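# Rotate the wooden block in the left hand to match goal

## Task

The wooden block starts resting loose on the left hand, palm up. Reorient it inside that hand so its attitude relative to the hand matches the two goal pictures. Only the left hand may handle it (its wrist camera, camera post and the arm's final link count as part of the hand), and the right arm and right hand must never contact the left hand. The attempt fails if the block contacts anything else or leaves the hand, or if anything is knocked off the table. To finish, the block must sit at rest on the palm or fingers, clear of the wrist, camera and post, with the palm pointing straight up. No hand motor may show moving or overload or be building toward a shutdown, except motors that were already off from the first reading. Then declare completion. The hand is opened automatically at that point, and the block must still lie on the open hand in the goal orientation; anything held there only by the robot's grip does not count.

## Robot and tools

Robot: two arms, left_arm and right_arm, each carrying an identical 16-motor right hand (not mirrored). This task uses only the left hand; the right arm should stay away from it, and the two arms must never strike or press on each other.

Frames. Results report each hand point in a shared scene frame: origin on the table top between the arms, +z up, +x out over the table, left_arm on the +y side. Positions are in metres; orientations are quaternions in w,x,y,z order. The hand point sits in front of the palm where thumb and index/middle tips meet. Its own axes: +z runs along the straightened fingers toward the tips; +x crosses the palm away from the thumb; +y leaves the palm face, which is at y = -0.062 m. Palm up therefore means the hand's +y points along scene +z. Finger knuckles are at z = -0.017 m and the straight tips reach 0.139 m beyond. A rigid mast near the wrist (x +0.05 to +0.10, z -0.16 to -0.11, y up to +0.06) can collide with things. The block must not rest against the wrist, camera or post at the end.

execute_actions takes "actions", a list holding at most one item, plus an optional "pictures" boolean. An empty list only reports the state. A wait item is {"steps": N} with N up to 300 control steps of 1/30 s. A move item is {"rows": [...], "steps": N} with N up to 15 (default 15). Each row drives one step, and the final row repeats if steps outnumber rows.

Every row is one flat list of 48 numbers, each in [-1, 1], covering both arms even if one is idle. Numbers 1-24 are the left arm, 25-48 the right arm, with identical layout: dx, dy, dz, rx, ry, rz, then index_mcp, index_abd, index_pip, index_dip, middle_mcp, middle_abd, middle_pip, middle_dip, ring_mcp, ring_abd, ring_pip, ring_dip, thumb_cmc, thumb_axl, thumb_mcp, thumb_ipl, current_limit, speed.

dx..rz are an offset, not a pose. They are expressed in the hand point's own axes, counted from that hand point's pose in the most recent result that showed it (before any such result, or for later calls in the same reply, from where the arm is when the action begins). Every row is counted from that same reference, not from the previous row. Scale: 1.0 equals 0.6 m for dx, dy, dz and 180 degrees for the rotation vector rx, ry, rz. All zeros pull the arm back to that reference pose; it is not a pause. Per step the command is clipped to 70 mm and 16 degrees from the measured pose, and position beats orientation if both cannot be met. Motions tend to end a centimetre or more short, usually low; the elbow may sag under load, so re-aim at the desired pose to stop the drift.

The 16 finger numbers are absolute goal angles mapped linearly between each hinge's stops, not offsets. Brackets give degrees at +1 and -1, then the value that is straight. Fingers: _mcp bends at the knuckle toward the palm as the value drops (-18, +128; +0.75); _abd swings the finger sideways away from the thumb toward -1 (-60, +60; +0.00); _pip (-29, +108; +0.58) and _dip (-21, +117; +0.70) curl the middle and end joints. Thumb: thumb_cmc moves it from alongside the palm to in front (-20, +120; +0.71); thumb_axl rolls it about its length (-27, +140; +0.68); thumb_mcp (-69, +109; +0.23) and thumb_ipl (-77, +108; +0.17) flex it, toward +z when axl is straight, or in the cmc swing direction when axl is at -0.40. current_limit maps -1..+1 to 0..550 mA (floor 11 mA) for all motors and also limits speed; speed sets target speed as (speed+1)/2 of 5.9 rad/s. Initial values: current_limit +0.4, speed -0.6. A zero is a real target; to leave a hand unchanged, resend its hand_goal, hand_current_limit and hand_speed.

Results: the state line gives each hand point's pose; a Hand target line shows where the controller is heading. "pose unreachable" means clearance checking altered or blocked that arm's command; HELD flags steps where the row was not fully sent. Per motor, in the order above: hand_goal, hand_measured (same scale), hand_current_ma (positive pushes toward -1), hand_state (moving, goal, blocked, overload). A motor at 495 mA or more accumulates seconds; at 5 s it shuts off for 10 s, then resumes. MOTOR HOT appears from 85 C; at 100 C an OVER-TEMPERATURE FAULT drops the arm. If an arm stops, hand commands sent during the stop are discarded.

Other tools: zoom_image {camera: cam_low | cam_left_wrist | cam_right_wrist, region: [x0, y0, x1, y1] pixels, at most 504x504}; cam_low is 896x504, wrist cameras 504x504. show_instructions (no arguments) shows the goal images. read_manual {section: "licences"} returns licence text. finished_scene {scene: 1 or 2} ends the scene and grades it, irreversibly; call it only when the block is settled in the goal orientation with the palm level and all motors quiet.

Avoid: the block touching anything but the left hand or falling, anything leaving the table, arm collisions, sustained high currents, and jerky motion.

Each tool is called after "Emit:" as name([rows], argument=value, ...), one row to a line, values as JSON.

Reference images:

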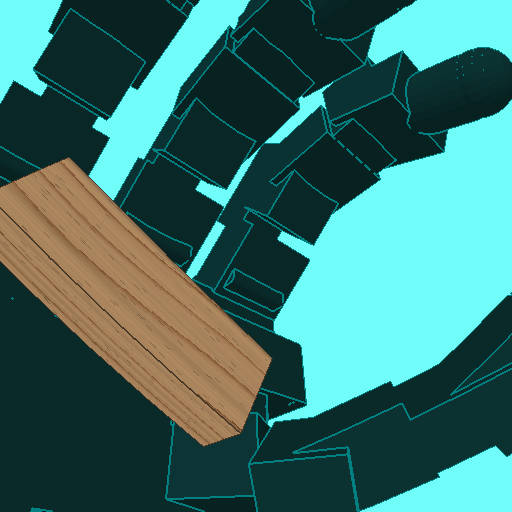

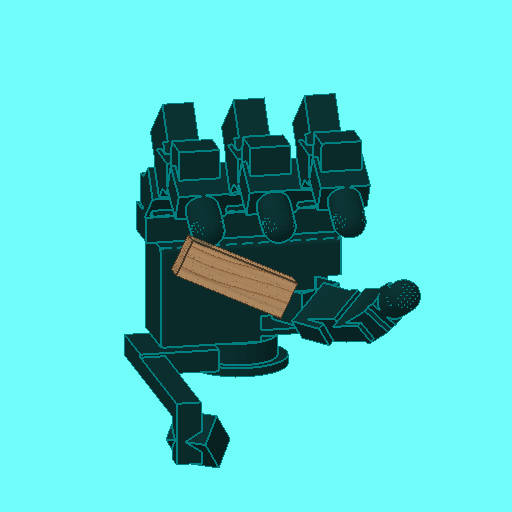

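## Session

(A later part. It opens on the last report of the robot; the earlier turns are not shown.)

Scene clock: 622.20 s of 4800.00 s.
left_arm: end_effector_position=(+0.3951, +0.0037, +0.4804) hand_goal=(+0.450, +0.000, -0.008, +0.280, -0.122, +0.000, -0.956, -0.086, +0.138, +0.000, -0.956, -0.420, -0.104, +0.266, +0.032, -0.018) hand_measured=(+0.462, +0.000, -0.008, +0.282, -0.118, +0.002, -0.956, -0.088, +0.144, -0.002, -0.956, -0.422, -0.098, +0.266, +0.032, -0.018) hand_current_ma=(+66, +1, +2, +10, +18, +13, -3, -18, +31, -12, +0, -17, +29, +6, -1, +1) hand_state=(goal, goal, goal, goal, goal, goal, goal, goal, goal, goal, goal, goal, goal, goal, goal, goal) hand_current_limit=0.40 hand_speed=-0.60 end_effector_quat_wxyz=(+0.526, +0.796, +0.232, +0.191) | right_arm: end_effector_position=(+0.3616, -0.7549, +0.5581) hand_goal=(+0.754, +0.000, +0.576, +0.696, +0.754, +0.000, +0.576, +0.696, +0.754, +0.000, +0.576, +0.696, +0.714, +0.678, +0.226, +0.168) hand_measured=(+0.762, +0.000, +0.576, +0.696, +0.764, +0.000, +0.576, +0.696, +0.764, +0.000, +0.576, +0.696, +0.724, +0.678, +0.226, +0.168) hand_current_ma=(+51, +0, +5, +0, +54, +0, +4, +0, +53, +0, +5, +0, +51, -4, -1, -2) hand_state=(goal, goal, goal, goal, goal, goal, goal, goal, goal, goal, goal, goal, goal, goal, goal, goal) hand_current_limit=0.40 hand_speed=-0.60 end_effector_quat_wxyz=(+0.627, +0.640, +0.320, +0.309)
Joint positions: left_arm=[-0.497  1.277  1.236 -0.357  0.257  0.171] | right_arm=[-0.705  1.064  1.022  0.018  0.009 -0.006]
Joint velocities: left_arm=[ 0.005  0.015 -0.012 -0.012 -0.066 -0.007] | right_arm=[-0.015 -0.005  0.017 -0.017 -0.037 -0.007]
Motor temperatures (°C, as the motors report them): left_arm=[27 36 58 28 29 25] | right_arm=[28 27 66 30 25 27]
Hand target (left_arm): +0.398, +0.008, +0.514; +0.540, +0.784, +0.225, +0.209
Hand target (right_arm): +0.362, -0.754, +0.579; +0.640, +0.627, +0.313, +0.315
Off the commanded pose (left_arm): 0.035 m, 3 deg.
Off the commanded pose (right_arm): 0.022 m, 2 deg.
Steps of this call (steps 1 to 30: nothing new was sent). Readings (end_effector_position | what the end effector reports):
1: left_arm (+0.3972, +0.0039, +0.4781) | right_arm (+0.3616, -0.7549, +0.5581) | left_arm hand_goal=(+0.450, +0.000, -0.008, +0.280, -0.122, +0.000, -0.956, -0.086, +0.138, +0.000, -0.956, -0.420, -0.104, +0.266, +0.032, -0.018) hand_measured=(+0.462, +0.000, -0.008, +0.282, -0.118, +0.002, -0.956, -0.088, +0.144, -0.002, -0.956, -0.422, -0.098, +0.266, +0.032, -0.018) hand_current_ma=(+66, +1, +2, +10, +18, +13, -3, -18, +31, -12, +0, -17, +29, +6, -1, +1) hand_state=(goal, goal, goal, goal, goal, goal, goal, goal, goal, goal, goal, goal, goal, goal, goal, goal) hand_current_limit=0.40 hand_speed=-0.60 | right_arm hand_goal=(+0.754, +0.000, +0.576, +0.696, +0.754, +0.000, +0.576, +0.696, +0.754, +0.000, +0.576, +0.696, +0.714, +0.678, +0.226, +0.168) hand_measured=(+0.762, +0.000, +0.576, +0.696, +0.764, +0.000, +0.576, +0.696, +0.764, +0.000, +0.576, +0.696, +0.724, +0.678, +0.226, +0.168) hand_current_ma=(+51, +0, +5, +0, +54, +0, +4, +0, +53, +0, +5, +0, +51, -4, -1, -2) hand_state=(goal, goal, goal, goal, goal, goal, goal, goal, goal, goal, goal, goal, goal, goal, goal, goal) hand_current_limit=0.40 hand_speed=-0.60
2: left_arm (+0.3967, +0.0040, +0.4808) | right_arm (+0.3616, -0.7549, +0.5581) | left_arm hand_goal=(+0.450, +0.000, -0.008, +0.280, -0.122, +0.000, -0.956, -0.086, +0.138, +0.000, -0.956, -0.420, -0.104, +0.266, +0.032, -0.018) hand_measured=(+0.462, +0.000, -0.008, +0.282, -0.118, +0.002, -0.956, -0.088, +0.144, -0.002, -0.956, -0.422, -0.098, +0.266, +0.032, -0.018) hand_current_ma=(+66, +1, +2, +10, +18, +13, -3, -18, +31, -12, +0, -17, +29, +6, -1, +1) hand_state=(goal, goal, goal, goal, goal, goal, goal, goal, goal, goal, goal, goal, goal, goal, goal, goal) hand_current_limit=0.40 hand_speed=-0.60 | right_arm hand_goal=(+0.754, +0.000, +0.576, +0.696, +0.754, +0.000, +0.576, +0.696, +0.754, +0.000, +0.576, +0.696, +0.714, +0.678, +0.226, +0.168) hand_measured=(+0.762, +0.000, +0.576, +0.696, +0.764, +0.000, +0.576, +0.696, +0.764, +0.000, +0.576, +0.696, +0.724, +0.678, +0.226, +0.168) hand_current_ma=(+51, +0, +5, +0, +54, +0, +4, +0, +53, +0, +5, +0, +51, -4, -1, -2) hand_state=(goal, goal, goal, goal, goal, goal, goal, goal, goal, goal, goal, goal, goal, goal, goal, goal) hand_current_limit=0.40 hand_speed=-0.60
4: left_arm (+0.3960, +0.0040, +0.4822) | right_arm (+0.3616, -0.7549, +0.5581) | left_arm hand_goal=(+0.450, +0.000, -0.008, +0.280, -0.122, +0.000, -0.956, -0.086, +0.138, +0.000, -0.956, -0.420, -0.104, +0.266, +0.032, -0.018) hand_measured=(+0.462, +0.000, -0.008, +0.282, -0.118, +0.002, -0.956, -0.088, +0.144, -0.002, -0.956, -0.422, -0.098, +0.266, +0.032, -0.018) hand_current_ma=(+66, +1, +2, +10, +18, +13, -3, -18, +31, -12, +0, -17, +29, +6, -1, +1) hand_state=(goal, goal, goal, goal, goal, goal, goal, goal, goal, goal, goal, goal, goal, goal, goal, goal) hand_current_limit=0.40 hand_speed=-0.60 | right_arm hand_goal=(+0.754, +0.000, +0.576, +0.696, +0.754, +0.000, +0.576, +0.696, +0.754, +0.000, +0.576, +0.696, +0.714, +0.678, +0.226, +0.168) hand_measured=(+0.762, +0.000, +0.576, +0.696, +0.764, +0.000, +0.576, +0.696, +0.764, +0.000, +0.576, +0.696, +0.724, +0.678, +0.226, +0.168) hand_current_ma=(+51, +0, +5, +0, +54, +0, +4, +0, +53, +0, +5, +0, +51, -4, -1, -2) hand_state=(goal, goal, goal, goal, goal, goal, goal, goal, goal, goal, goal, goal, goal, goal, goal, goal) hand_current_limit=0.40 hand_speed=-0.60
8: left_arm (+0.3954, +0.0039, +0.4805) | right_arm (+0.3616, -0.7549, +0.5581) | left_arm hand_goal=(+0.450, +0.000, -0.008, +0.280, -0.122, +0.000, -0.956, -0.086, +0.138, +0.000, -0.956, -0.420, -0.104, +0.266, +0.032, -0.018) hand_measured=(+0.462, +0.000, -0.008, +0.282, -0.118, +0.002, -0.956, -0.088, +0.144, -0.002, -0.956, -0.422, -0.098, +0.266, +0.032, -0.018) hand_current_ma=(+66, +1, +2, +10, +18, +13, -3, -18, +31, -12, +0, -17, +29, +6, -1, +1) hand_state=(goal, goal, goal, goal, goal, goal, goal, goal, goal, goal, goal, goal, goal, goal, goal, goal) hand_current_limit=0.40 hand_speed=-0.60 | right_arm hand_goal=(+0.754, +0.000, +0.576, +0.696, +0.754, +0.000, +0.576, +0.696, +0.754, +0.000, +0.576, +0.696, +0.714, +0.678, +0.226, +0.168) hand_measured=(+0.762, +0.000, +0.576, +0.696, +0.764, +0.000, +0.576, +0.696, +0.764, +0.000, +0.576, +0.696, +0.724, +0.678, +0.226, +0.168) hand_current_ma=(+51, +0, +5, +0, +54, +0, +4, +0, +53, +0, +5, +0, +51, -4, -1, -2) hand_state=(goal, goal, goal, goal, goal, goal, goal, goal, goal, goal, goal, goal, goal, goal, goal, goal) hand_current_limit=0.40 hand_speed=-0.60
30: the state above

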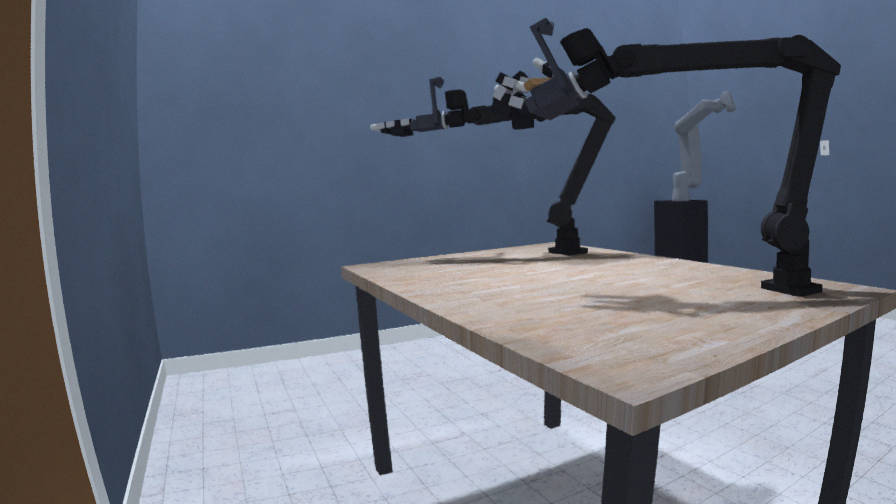

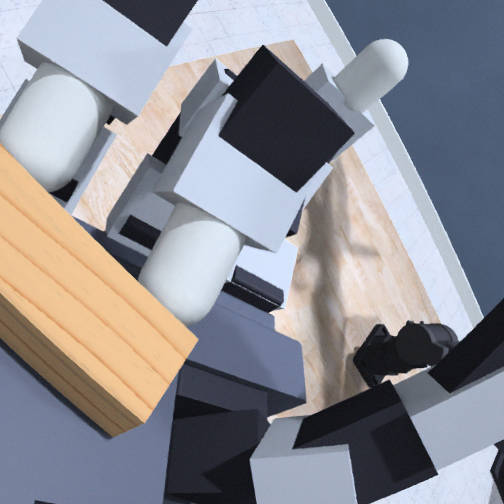

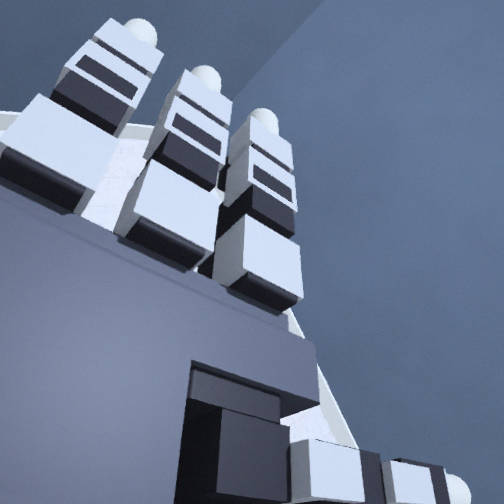

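Emit:
execute_actions([
  {"rows": [
[0,0.04,0,-0.025,0,-0.003, 0.45,0,-0.008,0.28, -0.123,0,-0.956,-0.087, 0.137,0,-0.956,-0.42, -0.104,0.266,0.032,-0.018, 0.4,-0.6, 0,0.036,0,-0.013,0,0, 0.754,0,0.576,0.696, 0.754,0,0.576,0.696, 0.754,0,0.576,0.696, 0.714,0.678,0.226,0.168, 0.4,-0.6],
[0,0.04,0,-0.025,0,-0.003, 0.45,0,-0.008,0.28, -0.123,0,-0.956,-0.087, 0.137,0,-0.956,-0.42, -0.104,0.266,0.032,-0.018, 0.4,-0.6, 0,0.036,0,-0.013,0,0, 0.754,0,0.576,0.696, 0.754,0,0.576,0.696, 0.754,0,0.576,0.696, 0.714,0.678,0.226,0.168, 0.4,-0.6],
[0,0.04,0,-0.05,0,-0.006, 0.45,0,-0.008,0.28, -0.123,0,-0.956,-0.087, 0.137,0,-0.956,-0.42, -0.104,0.266,0.032,-0.018, 0.4,-0.6, 0,0.036,0,-0.013,0,0, 0.754,0,0.576,0.696, 0.754,0,0.576,0.696, 0.754,0,0.576,0.696, 0.714,0.678,0.226,0.168, 0.4,-0.6],
[0,0.04,0,-0.05,0,-0.006, 0.45,0,-0.008,0.28, -0.123,0,-0.956,-0.087, 0.137,0,-0.956,-0.42, -0.104,0.266,0.032,-0.018, 0.4,-0.6, 0,0.036,0,-0.013,0,0, 0.754,0,0.576,0.696, 0.754,0,0.576,0.696, 0.754,0,0.576,0.696, 0.714,0.678,0.226,0.168, 0.4,-0.6],
[0,0.04,0,-0.075,0,-0.008, 0.45,0,-0.008,0.28, -0.123,0,-0.956,-0.087, 0.137,0,-0.956,-0.42, -0.104,0.266,0.032,-0.018, 0.4,-0.6, 0,0.036,0,-0.013,0,0, 0.754,0,0.576,0.696, 0.754,0,0.576,0.696, 0.754,0,0.576,0.696, 0.714,0.678,0.226,0.168, 0.4,-0.6],
[0,0.04,0,-0.075,0,-0.008, 0.45,0,-0.008,0.28, -0.123,0,-0.956,-0.087, 0.137,0,-0.956,-0.42, -0.104,0.266,0.032,-0.018, 0.4,-0.6, 0,0.036,0,-0.013,0,0, 0.754,0,0.576,0.696, 0.754,0,0.576,0.696, 0.754,0,0.576,0.696, 0.714,0.678,0.226,0.168, 0.4,-0.6],
[0,0.04,0,-0.1,0,-0.01, 0.45,0,-0.008,0.28, -0.123,0,-0.956,-0.087, 0.137,0,-0.956,-0.42, -0.104,0.266,0.032,-0.018, 0.4,-0.6, 0,0.036,0,-0.013,0,0, 0.754,0,0.576,0.696, 0.754,0,0.576,0.696, 0.754,0,0.576,0.696, 0.714,0.678,0.226,0.168, 0.4,-0.6],
[0,0.04,0,-0.1,0,-0.01, 0.45,0,-0.008,0.28, -0.123,0,-0.956,-0.087, 0.137,0,-0.956,-0.42, -0.104,0.266,0.032,-0.018, 0.4,-0.6, 0,0.036,0,-0.013,0,0, 0.754,0,0.576,0.696, 0.754,0,0.576,0.696, 0.754,0,0.576,0.696, 0.714,0.678,0.226,0.168, 0.4,-0.6],
[0,0.04,0,-0.12,0,-0.012, 0.45,0,-0.008,0.28, -0.123,0,-0.956,-0.087, 0.137,0,-0.956,-0.42, -0.104,0.266,0.032,-0.018, 0.4,-0.6, 0,0.036,0,-0.013,0,0, 0.754,0,0.576,0.696, 0.754,0,0.576,0.696, 0.754,0,0.576,0.696, 0.714,0.678,0.226,0.168, 0.4,-0.6],
[0,0.04,0,-0.12,0,-0.012, 0.45,0,-0.008,0.28, -0.123,0,-0.956,-0.087, 0.137,0,-0.956,-0.42, -0.104,0.266,0.032,-0.018, 0.4,-0.6, 0,0.036,0,-0.013,0,0, 0.754,0,0.576,0.696, 0.754,0,0.576,0.696, 0.754,0,0.576,0.696, 0.714,0.678,0.226,0.168, 0.4,-0.6],
[0,0.04,0,-0.136,0,-0.012, 0.45,0,-0.008,0.28, -0.123,0,-0.956,-0.087, 0.137,0,-0.956,-0.42, -0.104,0.266,0.032,-0.018, 0.4,-0.6, 0,0.036,0,-0.013,0,0, 0.754,0,0.576,0.696, 0.754,0,0.576,0.696, 0.754,0,0.576,0.696, 0.714,0.678,0.226,0.168, 0.4,-0.6]
], "steps": 15},
], pictures=false)

Emit:
execute_actions([
  {"steps": 30},
])

Scene clock: 650.83 s of 4800.00 s.
left_arm: end_effector_position=(+0.4013, -0.0012, +0.4960) hand_goal=(+0.450, +0.000, -0.008, +0.280, -0.122, +0.000, -0.956, -0.086, +0.138, +0.000, -0.956, -0.420, -0.104, +0.266, +0.032, -0.018) hand_measured=(+0.464, +0.000, -0.008, +0.282, -0.118, +0.002, -0.956, -0.088, +0.144, -0.002, -0.956, -0.422, -0.098, +0.266, +0.032, -0.018) hand_current_ma=(+77, +1, +5, +10, +21, +13, -4, -18, +36, -12, -1, -17, +29, +6, -4, +1) hand_state=(goal, goal, goal, goal, goal, goal, goal, goal, goal, goal, goal, goal, goal, goal, goal, goal) hand_current_limit=0.40 hand_speed=-0.60 end_effector_quat_wxyz=(+0.670, +0.676, +0.202, +0.232) | right_arm: end_effector_position=(+0.3616, -0.7549, +0.5581) hand_goal=(+0.754, +0.000, +0.576, +0.696, +0.754, +0.000, +0.576, +0.696, +0.754, +0.000, +0.576, +0.696, +0.714, +0.678, +0.226, +0.168) hand_measured=(+0.762, +0.000, +0.576, +0.696, +0.764, +0.000, +0.576, +0.696, +0.764, +0.000, +0.576, +0.696, +0.724, +0.678, +0.226, +0.168) hand_current_ma=(+51, +0, +5, +0, +54, +0, +4, +0, +53, +0, +5, +0, +51, -4, -1, -2) hand_state=(goal, goal, goal, goal, goal, goal, goal, goal, goal, goal, goal, goal, goal, goal, goal, goal) hand_current_limit=0.40 hand_speed=-0.60 end_effector_quat_wxyz=(+0.627, +0.640, +0.320, +0.309)
Joint positions: left_arm=[-0.51   1.367  1.091  0.282  0.272  0.042] | right_arm=[-0.705  1.064  1.022  0.018  0.009 -0.006]
Joint velocities: left_arm=[-0.044  0.308 -0.046  0.315 -0.022 -0.242] | right_arm=[-0.015 -0.015  0.012 -0.007 -0.022  0.007]
Motor temperatures (°C, as the motors report them): left_arm=[27 36 61 28 29 25] | right_arm=[28 27 67 30 25 27]
Hand target (left_arm): +0.399, -0.004, +0.503; +0.685, +0.662, +0.203, +0.226
Hand target (right_arm): +0.362, -0.754, +0.579; +0.640, +0.627, +0.313, +0.315
Off the commanded pose (left_arm): 0.008 m, 3 deg.
Off the commanded pose (right_arm): 0.022 m, 2 deg.
Steps of this call (steps 1 to 844: nothing new was sent; steps 845 to 859: all 15 steps of this action). Readings (end_effector_position | what the end effector reports):
845: left_arm (+0.3957, +0.0036, +0.4821) | right_arm (+0.3616, -0.7549, +0.5581) | left_arm hand_goal=(+0.450, +0.000, -0.008, +0.280, -0.122, +0.000, -0.956, -0.086, +0.138, +0.000, -0.956, -0.420, -0.104, +0.266, +0.032, -0.018) hand_measured=(+0.462, +0.000, -0.008, +0.282, -0.118, +0.002, -0.956, -0.088, +0.144, -0.002, -0.956, -0.422, -0.098, +0.266, +0.032, -0.018) hand_current_ma=(+66, +1, +2, +10, +18, +13, -3, -18, +31, -12, +0, -17, +29, +6, -1, +1) hand_state=(goal, goal, goal, goal, goal, goal, goal, goal, goal, goal, goal, goal, goal, goal, goal, goal) hand_current_limit=0.40 hand_speed=-0.60 | right_arm hand_goal=(+0.754, +0.000, +0.576, +0.696, +0.754, +0.000, +0.576, +0.696, +0.754, +0.000, +0.576, +0.696, +0.714, +0.678, +0.226, +0.168) hand_measured=(+0.762, +0.000, +0.576, +0.696, +0.764, +0.000, +0.576, +0.696, +0.764, +0.000, +0.576, +0.696, +0.724, +0.678, +0.226, +0.168) hand_current_ma=(+51, +0, +5, +0, +54, +0, +4, +0, +53, +0, +5, +0, +51, -4, -1, -2) hand_state=(goal, goal, goal, goal, goal, goal, goal, goal, goal, goal, goal, goal, goal, goal, goal, goal) hand_current_limit=0.40 hand_speed=-0.60
846: left_arm (+0.3967, +0.0032, +0.4844) | right_arm (+0.3616, -0.7549, +0.5581) | left_arm hand_goal=(+0.450, +0.000, -0.008, +0.280, -0.122, +0.000, -0.956, -0.086, +0.138, +0.000, -0.956, -0.420, -0.104, +0.266, +0.032, -0.018) hand_measured=(+0.462, +0.000, -0.008, +0.282, -0.118, +0.002, -0.956, -0.088, +0.144, -0.002, -0.956, -0.422, -0.098, +0.266, +0.032, -0.018) hand_current_ma=(+67, +1, +2, +10, +18, +13, -3, -18, +32, -12, +0, -17, +29, +6, -1, +1) hand_state=(goal, goal, goal, goal, goal, goal, goal, goal, goal, goal, goal, goal, goal, goal, goal, goal) hand_current_limit=0.40 hand_speed=-0.60 | right_arm hand_goal=(+0.754, +0.000, +0.576, +0.696, +0.754, +0.000, +0.576, +0.696, +0.754, +0.000, +0.576, +0.696, +0.714, +0.678, +0.226, +0.168) hand_measured=(+0.762, +0.000, +0.576, +0.696, +0.764, +0.000, +0.576, +0.696, +0.764, +0.000, +0.576, +0.696, +0.724, +0.678, +0.226, +0.168) hand_current_ma=(+51, +0, +5, +0, +54, +0, +4, +0, +53, +0, +5, +0, +51, -4, -1, -2) hand_state=(goal, goal, goal, goal, goal, goal, goal, goal, goal, goal, goal, goal, goal, goal, goal, goal) hand_current_limit=0.40 hand_speed=-0.60
848: left_arm (+0.3974, +0.0027, +0.4941) | right_arm (+0.3616, -0.7549, +0.5581) | left_arm hand_goal=(+0.450, +0.000, -0.008, +0.280, -0.122, +0.000, -0.956, -0.086, +0.138, +0.000, -0.956, -0.420, -0.104, +0.266, +0.032, -0.018) hand_measured=(+0.464, +0.000, -0.008, +0.282, -0.118, +0.002, -0.956, -0.088, +0.144, -0.002, -0.956, -0.422, -0.098, +0.266, +0.032, -0.018) hand_current_ma=(+72, +1, +3, +10, +20, +13, -3, -18, +33, -12, +0, -17, +29, +6, -3, +1) hand_state=(moving, goal, goal, goal, goal, goal, goal, goal, goal, goal, goal, goal, goal, goal, goal, goal) hand_current_limit=0.40 hand_speed=-0.60 | right_arm hand_goal=(+0.754, +0.000, +0.576, +0.696, +0.754, +0.000, +0.576, +0.696, +0.754, +0.000, +0.576, +0.696, +0.714, +0.678, +0.226, +0.168) hand_measured=(+0.762, +0.000, +0.576, +0.696, +0.764, +0.000, +0.576, +0.696, +0.764, +0.000, +0.576, +0.696, +0.724, +0.678, +0.226, +0.168) hand_current_ma=(+51, +0, +5, +0, +54, +0, +4, +0, +53, +0, +5, +0, +51, -4, -1, -2) hand_state=(goal, goal, goal, goal, goal, goal, goal, goal, goal, goal, goal, goal, goal, goal, goal, goal) hand_current_limit=0.40 hand_speed=-0.60
852: left_arm (+0.3951, +0.0052, +0.5075) | right_arm (+0.3616, -0.7549, +0.5581) | left_arm hand_goal=(+0.450, +0.000, -0.008, +0.280, -0.122, +0.000, -0.956, -0.086, +0.138, +0.000, -0.956, -0.420, -0.104, +0.266, +0.032, -0.018) hand_measured=(+0.464, +0.000, -0.008, +0.282, -0.118, +0.002, -0.956, -0.088, +0.144, -0.002, -0.956, -0.422, -0.098, +0.266, +0.032, -0.018) hand_current_ma=(+76, +1, +5, +10, +21, +13, -4, -18, +35, -12, +0, -17, +29, +6, -4, +1) hand_state=(goal, goal, goal, goal, goal, goal, goal, goal, goal, goal, goal, goal, goal, goal, goal, goal) hand_current_limit=0.40 hand_speed=-0.60 | right_arm hand_goal=(+0.754, +0.000, +0.576, +0.696, +0.754, +0.000, +0.576, +0.696, +0.754, +0.000, +0.576, +0.696, +0.714, +0.678, +0.226, +0.168) hand_measured=(+0.762, +0.000, +0.576, +0.696, +0.764, +0.000, +0.576, +0.696, +0.764, +0.000, +0.576, +0.696, +0.724, +0.678, +0.226, +0.168) hand_current_ma=(+51, +0, +5, +0, +54, +0, +4, +0, +53, +0, +5, +0, +51, -4, -1, -2) hand_state=(goal, goal, goal, goal, goal, goal, goal, goal, goal, goal, goal, goal, goal, goal, goal, goal) hand_current_limit=0.40 hand_speed=-0.60
859: the state above

Scene clock: 651.83 s of 4800.00 s.
left_arm: end_effector_position=(+0.4068, -0.0044, +0.4836) hand_goal=(+0.450, +0.000, -0.008, +0.280, -0.122, +0.000, -0.956, -0.086, +0.138, +0.000, -0.956, -0.420, -0.104, +0.266, +0.032, -0.018) hand_measured=(+0.464, +0.000, -0.008, +0.282, -0.118, +0.002, -0.956, -0.088, +0.144, -0.002, -0.956, -0.422, -0.098, +0.266, +0.032, -0.018) hand_current_ma=(+77, +1, +5, +10, +21, +13, -4, -18, +36, -12, -1, -17, +29, +6, -4, +1) hand_state=(goal, goal, goal, goal, goal, goal, goal, goal, goal, goal, goal, goal, goal, goal, goal, goal) hand_current_limit=0.40 hand_speed=-0.60 end_effector_quat_wxyz=(+0.670, +0.676, +0.212, +0.223) | right_arm: end_effector_position=(+0.3616, -0.7549, +0.5581) hand_goal=(+0.754, +0.000, +0.576, +0.696, +0.754, +0.000, +0.576, +0.696, +0.754, +0.000, +0.576, +0.696, +0.714, +0.678, +0.226, +0.168) hand_measured=(+0.762, +0.000, +0.576, +0.696, +0.764, +0.000, +0.576, +0.696, +0.764, +0.000, +0.576, +0.696, +0.724, +0.678, +0.226, +0.168) hand_current_ma=(+51, +0, +5, +0, +54, +0, +4, +0, +53, +0, +5, +0, +51, -4, -1, -2) hand_state=(goal, goal, goal, goal, goal, goal, goal, goal, goal, goal, goal, goal, goal, goal, goal, goal) hand_current_limit=0.40 hand_speed=-0.60 end_effector_quat_wxyz=(+0.627, +0.640, +0.320, +0.309)
Joint positions: left_arm=[-0.512  1.389  1.083  0.302  0.27   0.019] | right_arm=[-0.705  1.064  1.022  0.018  0.009 -0.006]
Joint velocities: left_arm=[-0.005 -0.015 -0.022  0.007 -0.022  0.051] | right_arm=[-0.005 -0.015  0.002 -0.007  0.066 -0.051]
Motor temperatures (°C, as the motors report them): left_arm=[27 36 61 28 29 25] | right_arm=[28 27 67 30 25 27]
Hand target (left_arm): +0.399, -0.004, +0.503; +0.685, +0.662, +0.204, +0.226
Hand target (right_arm): +0.362, -0.754, +0.579; +0.640, +0.627, +0.313, +0.315
Off the commanded pose (left_arm): 0.020 m, 3 deg.
Off the commanded pose (right_arm): 0.022 m, 2 deg.
Steps of this call (steps 1 to 30: nothing new was sent). Readings (end_effector_position | what the end effector reports):
1: left_arm (+0.4032, -0.0030, +0.4918) | right_arm (+0.3616, -0.7549, +0.5581) | left_arm hand_goal=(+0.450, +0.000, -0.008, +0.280, -0.122, +0.000, -0.956, -0.086, +0.138, +0.000, -0.956, -0.420, -0.104, +0.266, +0.032, -0.018) hand_measured=(+0.464, +0.000, -0.008, +0.282, -0.118, +0.002, -0.956, -0.088, +0.144, -0.002, -0.956, -0.422, -0.098, +0.266, +0.032, -0.018) hand_current_ma=(+77, +1, +5, +10, +21, +13, -4, -18, +36, -12, -1, -17, +29, +6, -4, +1) hand_state=(goal, goal, goal, goal, goal, goal, goal, goal, goal, goal, goal, goal, goal, goal, goal, goal) hand_current_limit=0.40 hand_speed=-0.60 | right_arm hand_goal=(+0.754, +0.000, +0.576, +0.696, +0.754, +0.000, +0.576, +0.696, +0.754, +0.000, +0.576, +0.696, +0.714, +0.678, +0.226, +0.168) hand_measured=(+0.762, +0.000, +0.576, +0.696, +0.764, +0.000, +0.576, +0.696, +0.764, +0.000, +0.576, +0.696, +0.724, +0.678, +0.226, +0.168) hand_current_ma=(+51, +0, +5, +0, +54, +0, +4, +0, +53, +0, +5, +0, +51, -4, -1, -2) hand_state=(goal, goal, goal, goal, goal, goal, goal, goal, goal, goal, goal, goal, goal, goal, goal, goal) hand_current_limit=0.40 hand_speed=-0.60
2: left_arm (+0.4048, -0.0042, +0.4879) | right_arm (+0.3616, -0.7549, +0.5581) | left_arm hand_goal=(+0.450, +0.000, -0.008, +0.280, -0.122, +0.000, -0.956, -0.086, +0.138, +0.000, -0.956, -0.420, -0.104, +0.266, +0.032, -0.018) hand_measured=(+0.464, +0.000, -0.008, +0.282, -0.118, +0.002, -0.956, -0.088, +0.144, -0.002, -0.956, -0.422, -0.098, +0.266, +0.032, -0.018) hand_current_ma=(+77, +1, +5, +10, +21, +13, -4, -18, +36, -12, -1, -17, +29, +6, -4, +1) hand_state=(goal, goal, goal, goal, goal, goal, goal, goal, goal, goal, goal, goal, goal, goal, goal, goal) hand_current_limit=0.40 hand_speed=-0.60 | right_arm hand_goal=(+0.754, +0.000, +0.576, +0.696, +0.754, +0.000, +0.576, +0.696, +0.754, +0.000, +0.576, +0.696, +0.714, +0.678, +0.226, +0.168) hand_measured=(+0.762, +0.000, +0.576, +0.696, +0.764, +0.000, +0.576, +0.696, +0.764, +0.000, +0.576, +0.696, +0.724, +0.678, +0.226, +0.168) hand_current_ma=(+51, +0, +5, +0, +54, +0, +4, +0, +53, +0, +5, +0, +51, -4, -1, -2) hand_state=(goal, goal, goal, goal, goal, goal, goal, goal, goal, goal, goal, goal, goal, goal, goal, goal) hand_current_limit=0.40 hand_speed=-0.60
4: left_arm (+0.4065, -0.0053, +0.4828) | right_arm (+0.3616, -0.7549, +0.5581) | left_arm hand_goal=(+0.450, +0.000, -0.008, +0.280, -0.122, +0.000, -0.956, -0.086, +0.138, +0.000, -0.956, -0.420, -0.104, +0.266, +0.032, -0.018) hand_measured=(+0.464, +0.000, -0.008, +0.282, -0.118, +0.002, -0.956, -0.088, +0.144, -0.002, -0.956, -0.422, -0.098, +0.266, +0.032, -0.018) hand_current_ma=(+77, +1, +5, +10, +21, +13, -4, -18, +36, -12, -1, -17, +29, +6, -4, +1) hand_state=(goal, goal, goal, goal, goal, goal, goal, goal, goal, goal, goal, goal, goal, goal, goal, goal) hand_current_limit=0.40 hand_speed=-0.60 | right_arm hand_goal=(+0.754, +0.000, +0.576, +0.696, +0.754, +0.000, +0.576, +0.696, +0.754, +0.000, +0.576, +0.696, +0.714, +0.678, +0.226, +0.168) hand_measured=(+0.762, +0.000, +0.576, +0.696, +0.764, +0.000, +0.576, +0.696, +0.764, +0.000, +0.576, +0.696, +0.724, +0.678, +0.226, +0.168) hand_current_ma=(+51, +0, +5, +0, +54, +0, +4, +0, +53, +0, +5, +0, +51, -4, -1, -2) hand_state=(goal, goal, goal, goal, goal, goal, goal, goal, goal, goal, goal, goal, goal, goal, goal, goal) hand_current_limit=0.40 hand_speed=-0.60
8: left_arm (+0.4067, -0.0047, +0.4830) | right_arm (+0.3616, -0.7549, +0.5581) | left_arm hand_goal=(+0.450, +0.000, -0.008, +0.280, -0.122, +0.000, -0.956, -0.086, +0.138, +0.000, -0.956, -0.420, -0.104, +0.266, +0.032, -0.018) hand_measured=(+0.464, +0.000, -0.008, +0.282, -0.118, +0.002, -0.956, -0.088, +0.144, -0.002, -0.956, -0.422, -0.098, +0.266, +0.032, -0.018) hand_current_ma=(+77, +1, +5, +10, +21, +13, -4, -18, +36, -12, -1, -17, +29, +6, -4, +1) hand_state=(goal, goal, goal, goal, goal, goal, goal, goal, goal, goal, goal, goal, goal, goal, goal, goal) hand_current_limit=0.40 hand_speed=-0.60 | right_arm hand_goal=(+0.754, +0.000, +0.576, +0.696, +0.754, +0.000, +0.576, +0.696, +0.754, +0.000, +0.576, +0.696, +0.714, +0.678, +0.226, +0.168) hand_measured=(+0.762, +0.000, +0.576, +0.696, +0.764, +0.000, +0.576, +0.696, +0.764, +0.000, +0.576, +0.696, +0.724, +0.678, +0.226, +0.168) hand_current_ma=(+51, +0, +5, +0, +54, +0, +4, +0, +53, +0, +5, +0, +51, -4, -1, -2) hand_state=(goal, goal, goal, goal, goal, goal, goal, goal, goal, goal, goal, goal, goal, goal, goal, goal) hand_current_limit=0.40 hand_speed=-0.60
30: the state above

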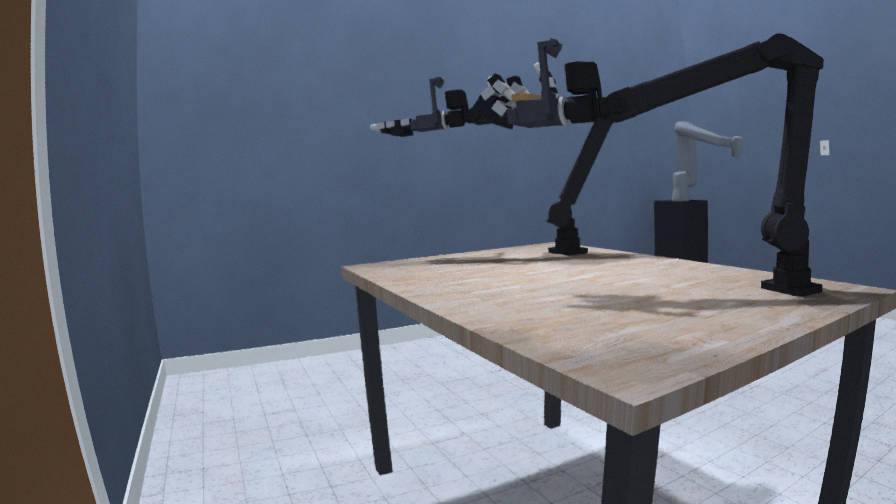

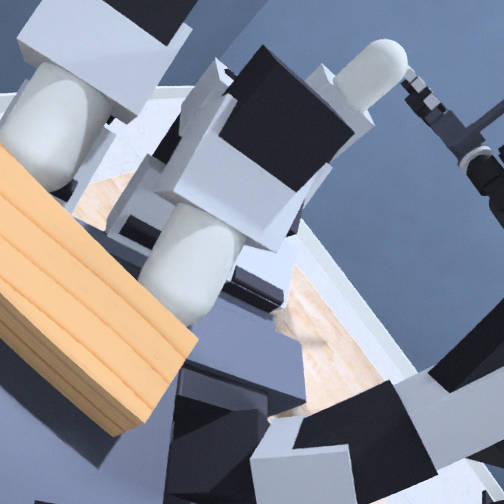

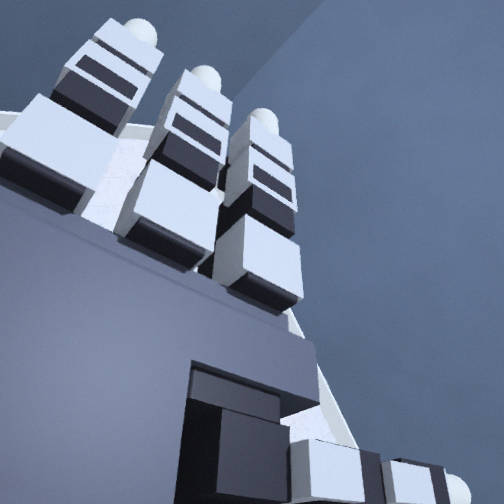

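Emit:
execute_actions([
  {"rows": [
[0,0.033,0,-0.014,0,-0.003, 0.45,0,-0.008,0.28, 0.35,0,-0.956,-0.087, 0.5,0,-0.956,-0.42, -0.104,0.266,0.032,-0.018, 0.4,-0.6, 0,0.036,0,-0.013,0,0, 0.754,0,0.576,0.696, 0.754,0,0.576,0.696, 0.754,0,0.576,0.696, 0.714,0.678,0.226,0.168, 0.4,-0.6]
], "steps": 15},
], pictures=false)

Emit:
execute_actions([
  {"steps": 40},
])

Scene clock: 663.67 s of 4800.00 s.
left_arm: end_effector_position=(+0.4077, -0.0038, +0.4839) hand_goal=(+0.450, +0.000, -0.008, +0.280, +0.350, +0.000, -0.956, -0.086, +0.500, +0.000, -0.956, -0.420, -0.104, +0.266, +0.032, -0.018) hand_measured=(+0.464, +0.000, -0.008, +0.282, +0.260, +0.002, -0.956, -0.088, +0.500, -0.002, -0.956, -0.422, -0.098, +0.266, +0.032, -0.018) hand_current_ma=(+77, +1, +5, +10, -26, +13, -4, -18, +36, -12, -1, -17, +29, +6, -4, +1) hand_state=(goal, goal, goal, goal, moving, goal, goal, goal, moving, goal, goal, goal, goal, goal, goal, goal) hand_current_limit=0.40 hand_speed=-0.60 end_effector_quat_wxyz=(+0.671, +0.675, +0.216, +0.218) | right_arm: end_effector_position=(+0.3616, -0.7549, +0.5581) hand_goal=(+0.754, +0.000, +0.576, +0.696, +0.754, +0.000, +0.576, +0.696, +0.754, +0.000, +0.576, +0.696, +0.714, +0.678, +0.226, +0.168) hand_measured=(+0.762, +0.000, +0.576, +0.696, +0.764, +0.000, +0.576, +0.696, +0.764, +0.000, +0.576, +0.696, +0.724, +0.678, +0.226, +0.168) hand_current_ma=(+51, +0, +5, +0, +54, +0, +4, +0, +53, +0, +5, +0, +51, -4, -1, -2) hand_state=(goal, goal, goal, goal, goal, goal, goal, goal, goal, goal, goal, goal, goal, goal, goal, goal) hand_current_limit=0.40 hand_speed=-0.60 end_effector_quat_wxyz=(+0.627, +0.640, +0.320, +0.309)
Joint positions: left_arm=[-0.512  1.389  1.083  0.302  0.27   0.006] | right_arm=[-0.705  1.064  1.022  0.018  0.009 -0.006]
Joint velocities: left_arm=[-0.005  0.015 -0.027 -0.017 -0.037  0.022] | right_arm=[-0.005 -0.005  0.002  0.012  0.007  0.007]
Motor temperatures (°C, as the motors report them): left_arm=[27 37 58 28 29 25] | right_arm=[28 27 67 30 25 27]
Hand target (left_arm): +0.406, -0.004, +0.503; +0.686, +0.660, +0.210, +0.224
Hand target (right_arm): +0.362, -0.754, +0.579; +0.640, +0.627, +0.313, +0.315
Off the commanded pose (left_arm): 0.020 m, 3 deg.
Off the commanded pose (right_arm): 0.022 m, 2 deg.
Steps of this call (steps 1 to 340: nothing new was sent; steps 341 to 355: all 15 steps of this action). Readings (end_effector_position | what the end effector reports):
341: left_arm (+0.4070, -0.0043, +0.4837) | right_arm (+0.3616, -0.7549, +0.5581) | left_arm hand_goal=(+0.450, +0.000, -0.008, +0.280, +0.350, +0.000, -0.956, -0.086, +0.500, +0.000, -0.956, -0.420, -0.104, +0.266, +0.032, -0.018) hand_measured=(+0.464, +0.000, -0.008, +0.282, -0.118, +0.002, -0.956, -0.088, +0.144, -0.002, -0.956, -0.422, -0.098, +0.266, +0.032, -0.018) hand_current_ma=(+77, +1, +5, +10, +21, +13, -4, -18, +36, -12, -1, -17, +29, +6, -4, +1) hand_state=(goal, goal, goal, goal, moving, goal, goal, goal, moving, goal, goal, goal, goal, goal, goal, goal) hand_current_limit=0.40 hand_speed=-0.60 | right_arm hand_goal=(+0.754, +0.000, +0.576, +0.696, +0.754, +0.000, +0.576, +0.696, +0.754, +0.000, +0.576, +0.696, +0.714, +0.678, +0.226, +0.168) hand_measured=(+0.762, +0.000, +0.576, +0.696, +0.764, +0.000, +0.576, +0.696, +0.764, +0.000, +0.576, +0.696, +0.724, +0.678, +0.226, +0.168) hand_current_ma=(+51, +0, +5, +0, +54, +0, +4, +0, +53, +0, +5, +0, +51, -4, -1, -2) hand_state=(goal, goal, goal, goal, goal, goal, goal, goal, goal, goal, goal, goal, goal, goal, goal, goal) hand_current_limit=0.40 hand_speed=-0.60
342: left_arm (+0.4071, -0.0042, +0.4837) | right_arm (+0.3616, -0.7549, +0.5581) | left_arm hand_goal=(+0.450, +0.000, -0.008, +0.280, +0.350, +0.000, -0.956, -0.086, +0.500, +0.000, -0.956, -0.420, -0.104, +0.266, +0.032, -0.018) hand_measured=(+0.464, +0.000, -0.008, +0.282, -0.118, +0.002, -0.956, -0.088, +0.144, -0.002, -0.956, -0.422, -0.098, +0.266, +0.032, -0.018) hand_current_ma=(+77, +1, +5, +10, -45, +13, -4, -18, -32, -12, -1, -17, +29, +6, -4, +1) hand_state=(goal, goal, goal, goal, moving, goal, goal, goal, moving, goal, goal, goal, goal, goal, goal, goal) hand_current_limit=0.40 hand_speed=-0.60 | right_arm hand_goal=(+0.754, +0.000, +0.576, +0.696, +0.754, +0.000, +0.576, +0.696, +0.754, +0.000, +0.576, +0.696, +0.714, +0.678, +0.226, +0.168) hand_measured=(+0.762, +0.000, +0.576, +0.696, +0.764, +0.000, +0.576, +0.696, +0.764, +0.000, +0.576, +0.696, +0.724, +0.678, +0.226, +0.168) hand_current_ma=(+51, +0, +5, +0, +54, +0, +4, +0, +53, +0, +5, +0, +51, -4, -1, -2) hand_state=(goal, goal, goal, goal, goal, goal, goal, goal, goal, goal, goal, goal, goal, goal, goal, goal) hand_current_limit=0.40 hand_speed=-0.60
344: left_arm (+0.4073, -0.0040, +0.4838) | right_arm (+0.3616, -0.7549, +0.5581) | left_arm hand_goal=(+0.450, +0.000, -0.008, +0.280, +0.350, +0.000, -0.956, -0.086, +0.500, +0.000, -0.956, -0.420, -0.104, +0.266, +0.032, -0.018) hand_measured=(+0.464, +0.000, -0.008, +0.282, -0.080, +0.002, -0.956, -0.088, +0.184, -0.002, -0.956, -0.422, -0.098, +0.266, +0.032, -0.018) hand_current_ma=(+77, +1, +5, +10, -49, +13, -4, -18, -32, -12, -1, -17, +29, +6, -4, +1) hand_state=(goal, goal, goal, goal, moving, goal, goal, goal, moving, goal, goal, goal, goal, goal, goal, goal) hand_current_limit=0.40 hand_speed=-0.60 | right_arm hand_goal=(+0.754, +0.000, +0.576, +0.696, +0.754, +0.000, +0.576, +0.696, +0.754, +0.000, +0.576, +0.696, +0.714, +0.678, +0.226, +0.168) hand_measured=(+0.762, +0.000, +0.576, +0.696, +0.764, +0.000, +0.576, +0.696, +0.764, +0.000, +0.576, +0.696, +0.724, +0.678, +0.226, +0.168) hand_current_ma=(+51, +0, +5, +0, +54, +0, +4, +0, +53, +0, +5, +0, +51, -4, -1, -2) hand_state=(goal, goal, goal, goal, goal, goal, goal, goal, goal, goal, goal, goal, goal, goal, goal, goal) hand_current_limit=0.40 hand_speed=-0.60
348: left_arm (+0.4076, -0.0039, +0.4839) | right_arm (+0.3616, -0.7549, +0.5581) | left_arm hand_goal=(+0.450, +0.000, -0.008, +0.280, +0.350, +0.000, -0.956, -0.086, +0.500, +0.000, -0.956, -0.420, -0.104, +0.266, +0.032, -0.018) hand_measured=(+0.464, +0.000, -0.008, +0.282, +0.042, +0.002, -0.956, -0.088, +0.306, -0.002, -0.956, -0.422, -0.098, +0.266, +0.032, -0.018) hand_current_ma=(+77, +1, +5, +10, -37, +13, -4, -18, -22, -12, -1, -17, +29, +6, -4, +1) hand_state=(goal, goal, goal, goal, moving, goal, goal, goal, moving, goal, goal, goal, goal, goal, goal, goal) hand_current_limit=0.40 hand_speed=-0.60 | right_arm hand_goal=(+0.754, +0.000, +0.576, +0.696, +0.754, +0.000, +0.576, +0.696, +0.754, +0.000, +0.576, +0.696, +0.714, +0.678, +0.226, +0.168) hand_measured=(+0.762, +0.000, +0.576, +0.696, +0.764, +0.000, +0.576, +0.696, +0.764, +0.000, +0.576, +0.696, +0.724, +0.678, +0.226, +0.168) hand_current_ma=(+51, +0, +5, +0, +54, +0, +4, +0, +53, +0, +5, +0, +51, -4, -1, -2) hand_state=(goal, goal, goal, goal, goal, goal, goal, goal, goal, goal, goal, goal, goal, goal, goal, goal) hand_current_limit=0.40 hand_speed=-0.60
355: the state above

Scene clock: 665.00 s of 4800.00 s.
left_arm: end_effector_position=(+0.4077, -0.0038, +0.4840) hand_goal=(+0.450, +0.000, -0.008, +0.280, +0.350, +0.000, -0.956, -0.086, +0.500, +0.000, -0.956, -0.420, -0.104, +0.266, +0.032, -0.018) hand_measured=(+0.464, +0.000, -0.008, +0.282, +0.354, +0.002, -0.956, -0.088, +0.504, -0.002, -0.956, -0.422, -0.098, +0.266, +0.032, -0.018) hand_current_ma=(+77, +1, +5, +10, +22, +13, -4, -18, +26, -12, -1, -17, +29, +6, -4, +1) hand_state=(goal, goal, goal, goal, goal, goal, goal, goal, goal, goal, goal, goal, goal, goal, goal, goal) hand_current_limit=0.40 hand_speed=-0.60 end_effector_quat_wxyz=(+0.671, +0.675, +0.216, +0.218) | right_arm: end_effector_position=(+0.3616, -0.7549, +0.5581) hand_goal=(+0.754, +0.000, +0.576, +0.696, +0.754, +0.000, +0.576, +0.696, +0.754, +0.000, +0.576, +0.696, +0.714, +0.678, +0.226, +0.168) hand_measured=(+0.762, +0.000, +0.576, +0.696, +0.764, +0.000, +0.576, +0.696, +0.764, +0.000, +0.576, +0.696, +0.724, +0.678, +0.226, +0.168) hand_current_ma=(+51, +0, +5, +0, +54, +0, +4, +0, +53, +0, +5, +0, +51, -4, -1, -2) hand_state=(goal, goal, goal, goal, goal, goal, goal, goal, goal, goal, goal, goal, goal, goal, goal, goal) hand_current_limit=0.40 hand_speed=-0.60 end_effector_quat_wxyz=(+0.627, +0.640, +0.320, +0.309)
Joint positions: left_arm=[-0.512  1.389  1.083  0.302  0.27   0.006] | right_arm=[-0.705  1.064  1.022  0.018  0.009 -0.006]
Joint velocities: left_arm=[0.015 0.015 0.012 0.017 0.037 0.007] | right_arm=[-0.015 -0.005 -0.012  0.002 -0.022  0.007]
Motor temperatures (°C, as the motors report them): left_arm=[27 37 58 28 29 25] | right_arm=[28 27 67 30 25 27]
Hand target (left_arm): +0.406, -0.004, +0.503; +0.686, +0.660, +0.210, +0.224
Hand target (right_arm): +0.362, -0.754, +0.579; +0.640, +0.627, +0.313, +0.315
Off the commanded pose (left_arm): 0.020 m, 3 deg.
Off the commanded pose (right_arm): 0.022 m, 2 deg.
Steps of this call (steps 1 to 40: nothing new was sent). Readings (end_effector_position | what the end effector reports):
1: left_arm (+0.4077, -0.0038, +0.4839) | right_arm (+0.3616, -0.7549, +0.5581) | left_arm hand_goal=(+0.450, +0.000, -0.008, +0.280, +0.350, +0.000, -0.956, -0.086, +0.500, +0.000, -0.956, -0.420, -0.104, +0.266, +0.032, -0.018) hand_measured=(+0.464, +0.000, -0.008, +0.282, +0.292, +0.002, -0.956, -0.088, +0.504, -0.002, -0.956, -0.422, -0.098, +0.266, +0.032, -0.018) hand_current_ma=(+77, +1, +5, +10, -24, +13, -4, -18, +29, -12, -1, -17, +29, +6, -4, +1) hand_state=(goal, goal, goal, goal, moving, goal, goal, goal, moving, goal, goal, goal, goal, goal, goal, goal) hand_current_limit=0.40 hand_speed=-0.60 | right_arm hand_goal=(+0.754, +0.000, +0.576, +0.696, +0.754, +0.000, +0.576, +0.696, +0.754, +0.000, +0.576, +0.696, +0.714, +0.678, +0.226, +0.168) hand_measured=(+0.762, +0.000, +0.576, +0.696, +0.764, +0.000, +0.576, +0.696, +0.764, +0.000, +0.576, +0.696, +0.724, +0.678, +0.226, +0.168) hand_current_ma=(+51, +0, +5, +0, +54, +0, +4, +0, +53, +0, +5, +0, +51, -4, -1, -2) hand_state=(goal, goal, goal, goal, goal, goal, goal, goal, goal, goal, goal, goal, goal, goal, goal, goal) hand_current_limit=0.40 hand_speed=-0.60
2: left_arm (+0.4077, -0.0038, +0.4839) | right_arm (+0.3616, -0.7549, +0.5581) | left_arm hand_goal=(+0.450, +0.000, -0.008, +0.280, +0.350, +0.000, -0.956, -0.086, +0.500, +0.000, -0.956, -0.420, -0.104, +0.266, +0.032, -0.018) hand_measured=(+0.464, +0.000, -0.008, +0.282, +0.324, +0.002, -0.956, -0.088, +0.504, -0.002, -0.956, -0.422, -0.098, +0.266, +0.032, -0.018) hand_current_ma=(+77, +1, +5, +10, +19, +13, -4, -18, +26, -12, -1, -17, +29, +6, -4, +1) hand_state=(goal, goal, goal, goal, moving, goal, goal, goal, moving, goal, goal, goal, goal, goal, goal, goal) hand_current_limit=0.40 hand_speed=-0.60 | right_arm hand_goal=(+0.754, +0.000, +0.576, +0.696, +0.754, +0.000, +0.576, +0.696, +0.754, +0.000, +0.576, +0.696, +0.714, +0.678, +0.226, +0.168) hand_measured=(+0.762, +0.000, +0.576, +0.696, +0.764, +0.000, +0.576, +0.696, +0.764, +0.000, +0.576, +0.696, +0.724, +0.678, +0.226, +0.168) hand_current_ma=(+51, +0, +5, +0, +54, +0, +4, +0, +53, +0, +5, +0, +51, -4, -1, -2) hand_state=(goal, goal, goal, goal, goal, goal, goal, goal, goal, goal, goal, goal, goal, goal, goal, goal) hand_current_limit=0.40 hand_speed=-0.60
4: left_arm (+0.4077, -0.0038, +0.4839) | right_arm (+0.3616, -0.7549, +0.5581) | left_arm hand_goal=(+0.450, +0.000, -0.008, +0.280, +0.350, +0.000, -0.956, -0.086, +0.500, +0.000, -0.956, -0.420, -0.104, +0.266, +0.032, -0.018) hand_measured=(+0.464, +0.000, -0.008, +0.282, +0.352, +0.002, -0.956, -0.088, +0.504, -0.002, -0.956, -0.422, -0.098, +0.266, +0.032, -0.018) hand_current_ma=(+77, +1, +5, +10, +29, +13, -4, -18, +25, -12, -1, -17, +29, +6, -4, +1) hand_state=(goal, goal, goal, goal, moving, goal, goal, goal, goal, goal, goal, goal, goal, goal, goal, goal) hand_current_limit=0.40 hand_speed=-0.60 | right_arm hand_goal=(+0.754, +0.000, +0.576, +0.696, +0.754, +0.000, +0.576, +0.696, +0.754, +0.000, +0.576, +0.696, +0.714, +0.678, +0.226, +0.168) hand_measured=(+0.762, +0.000, +0.576, +0.696, +0.764, +0.000, +0.576, +0.696, +0.764, +0.000, +0.576, +0.696, +0.724, +0.678, +0.226, +0.168) hand_current_ma=(+51, +0, +5, +0, +54, +0, +4, +0, +53, +0, +5, +0, +51, -4, -1, -2) hand_state=(goal, goal, goal, goal, goal, goal, goal, goal, goal, goal, goal, goal, goal, goal, goal, goal) hand_current_limit=0.40 hand_speed=-0.60
8: left_arm (+0.4077, -0.0038, +0.4840) | right_arm (+0.3616, -0.7549, +0.5581) | left_arm hand_goal=(+0.450, +0.000, -0.008, +0.280, +0.350, +0.000, -0.956, -0.086, +0.500, +0.000, -0.956, -0.420, -0.104, +0.266, +0.032, -0.018) hand_measured=(+0.464, +0.000, -0.008, +0.282, +0.354, +0.002, -0.956, -0.088, +0.504, -0.002, -0.956, -0.422, -0.098, +0.266, +0.032, -0.018) hand_current_ma=(+77, +1, +5, +10, +22, +13, -4, -18, +26, -12, -1, -17, +29, +6, -4, +1) hand_state=(goal, goal, goal, goal, goal, goal, goal, goal, goal, goal, goal, goal, goal, goal, goal, goal) hand_current_limit=0.40 hand_speed=-0.60 | right_arm hand_goal=(+0.754, +0.000, +0.576, +0.696, +0.754, +0.000, +0.576, +0.696, +0.754, +0.000, +0.576, +0.696, +0.714, +0.678, +0.226, +0.168) hand_measured=(+0.762, +0.000, +0.576, +0.696, +0.764, +0.000, +0.576, +0.696, +0.764, +0.000, +0.576, +0.696, +0.724, +0.678, +0.226, +0.168) hand_current_ma=(+51, +0, +5, +0, +54, +0, +4, +0, +53, +0, +5, +0, +51, -4, -1, -2) hand_state=(goal, goal, goal, goal, goal, goal, goal, goal, goal, goal, goal, goal, goal, goal, goal, goal) hand_current_limit=0.40 hand_speed=-0.60
40: the state above

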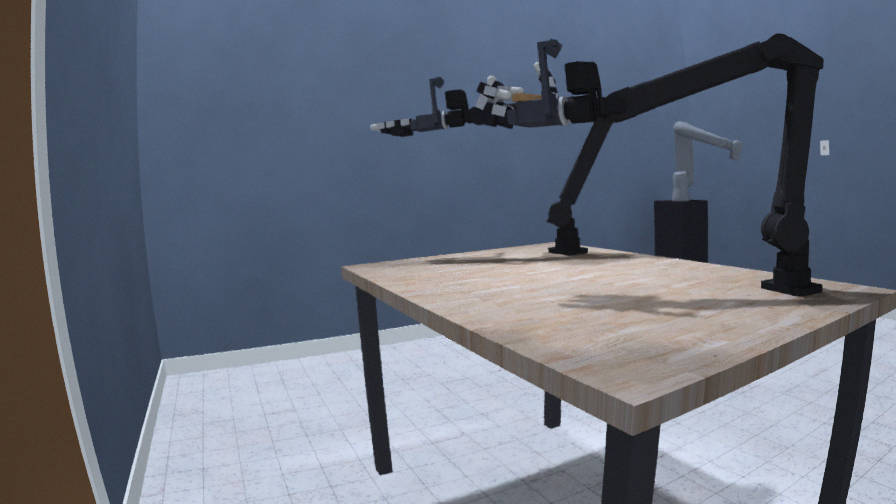

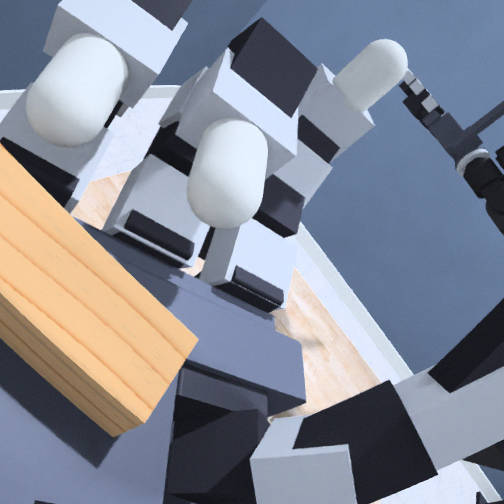

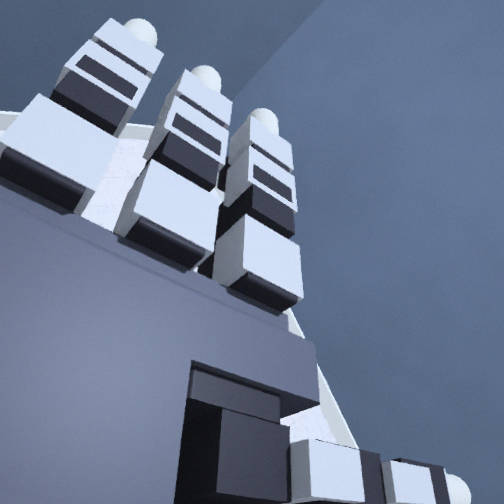

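The block is lying free on the level palm and matches the goal orientation, so I'm ending scene 1.

Emit:
finished_scene(scene=1)

The scene is finished: the task was done.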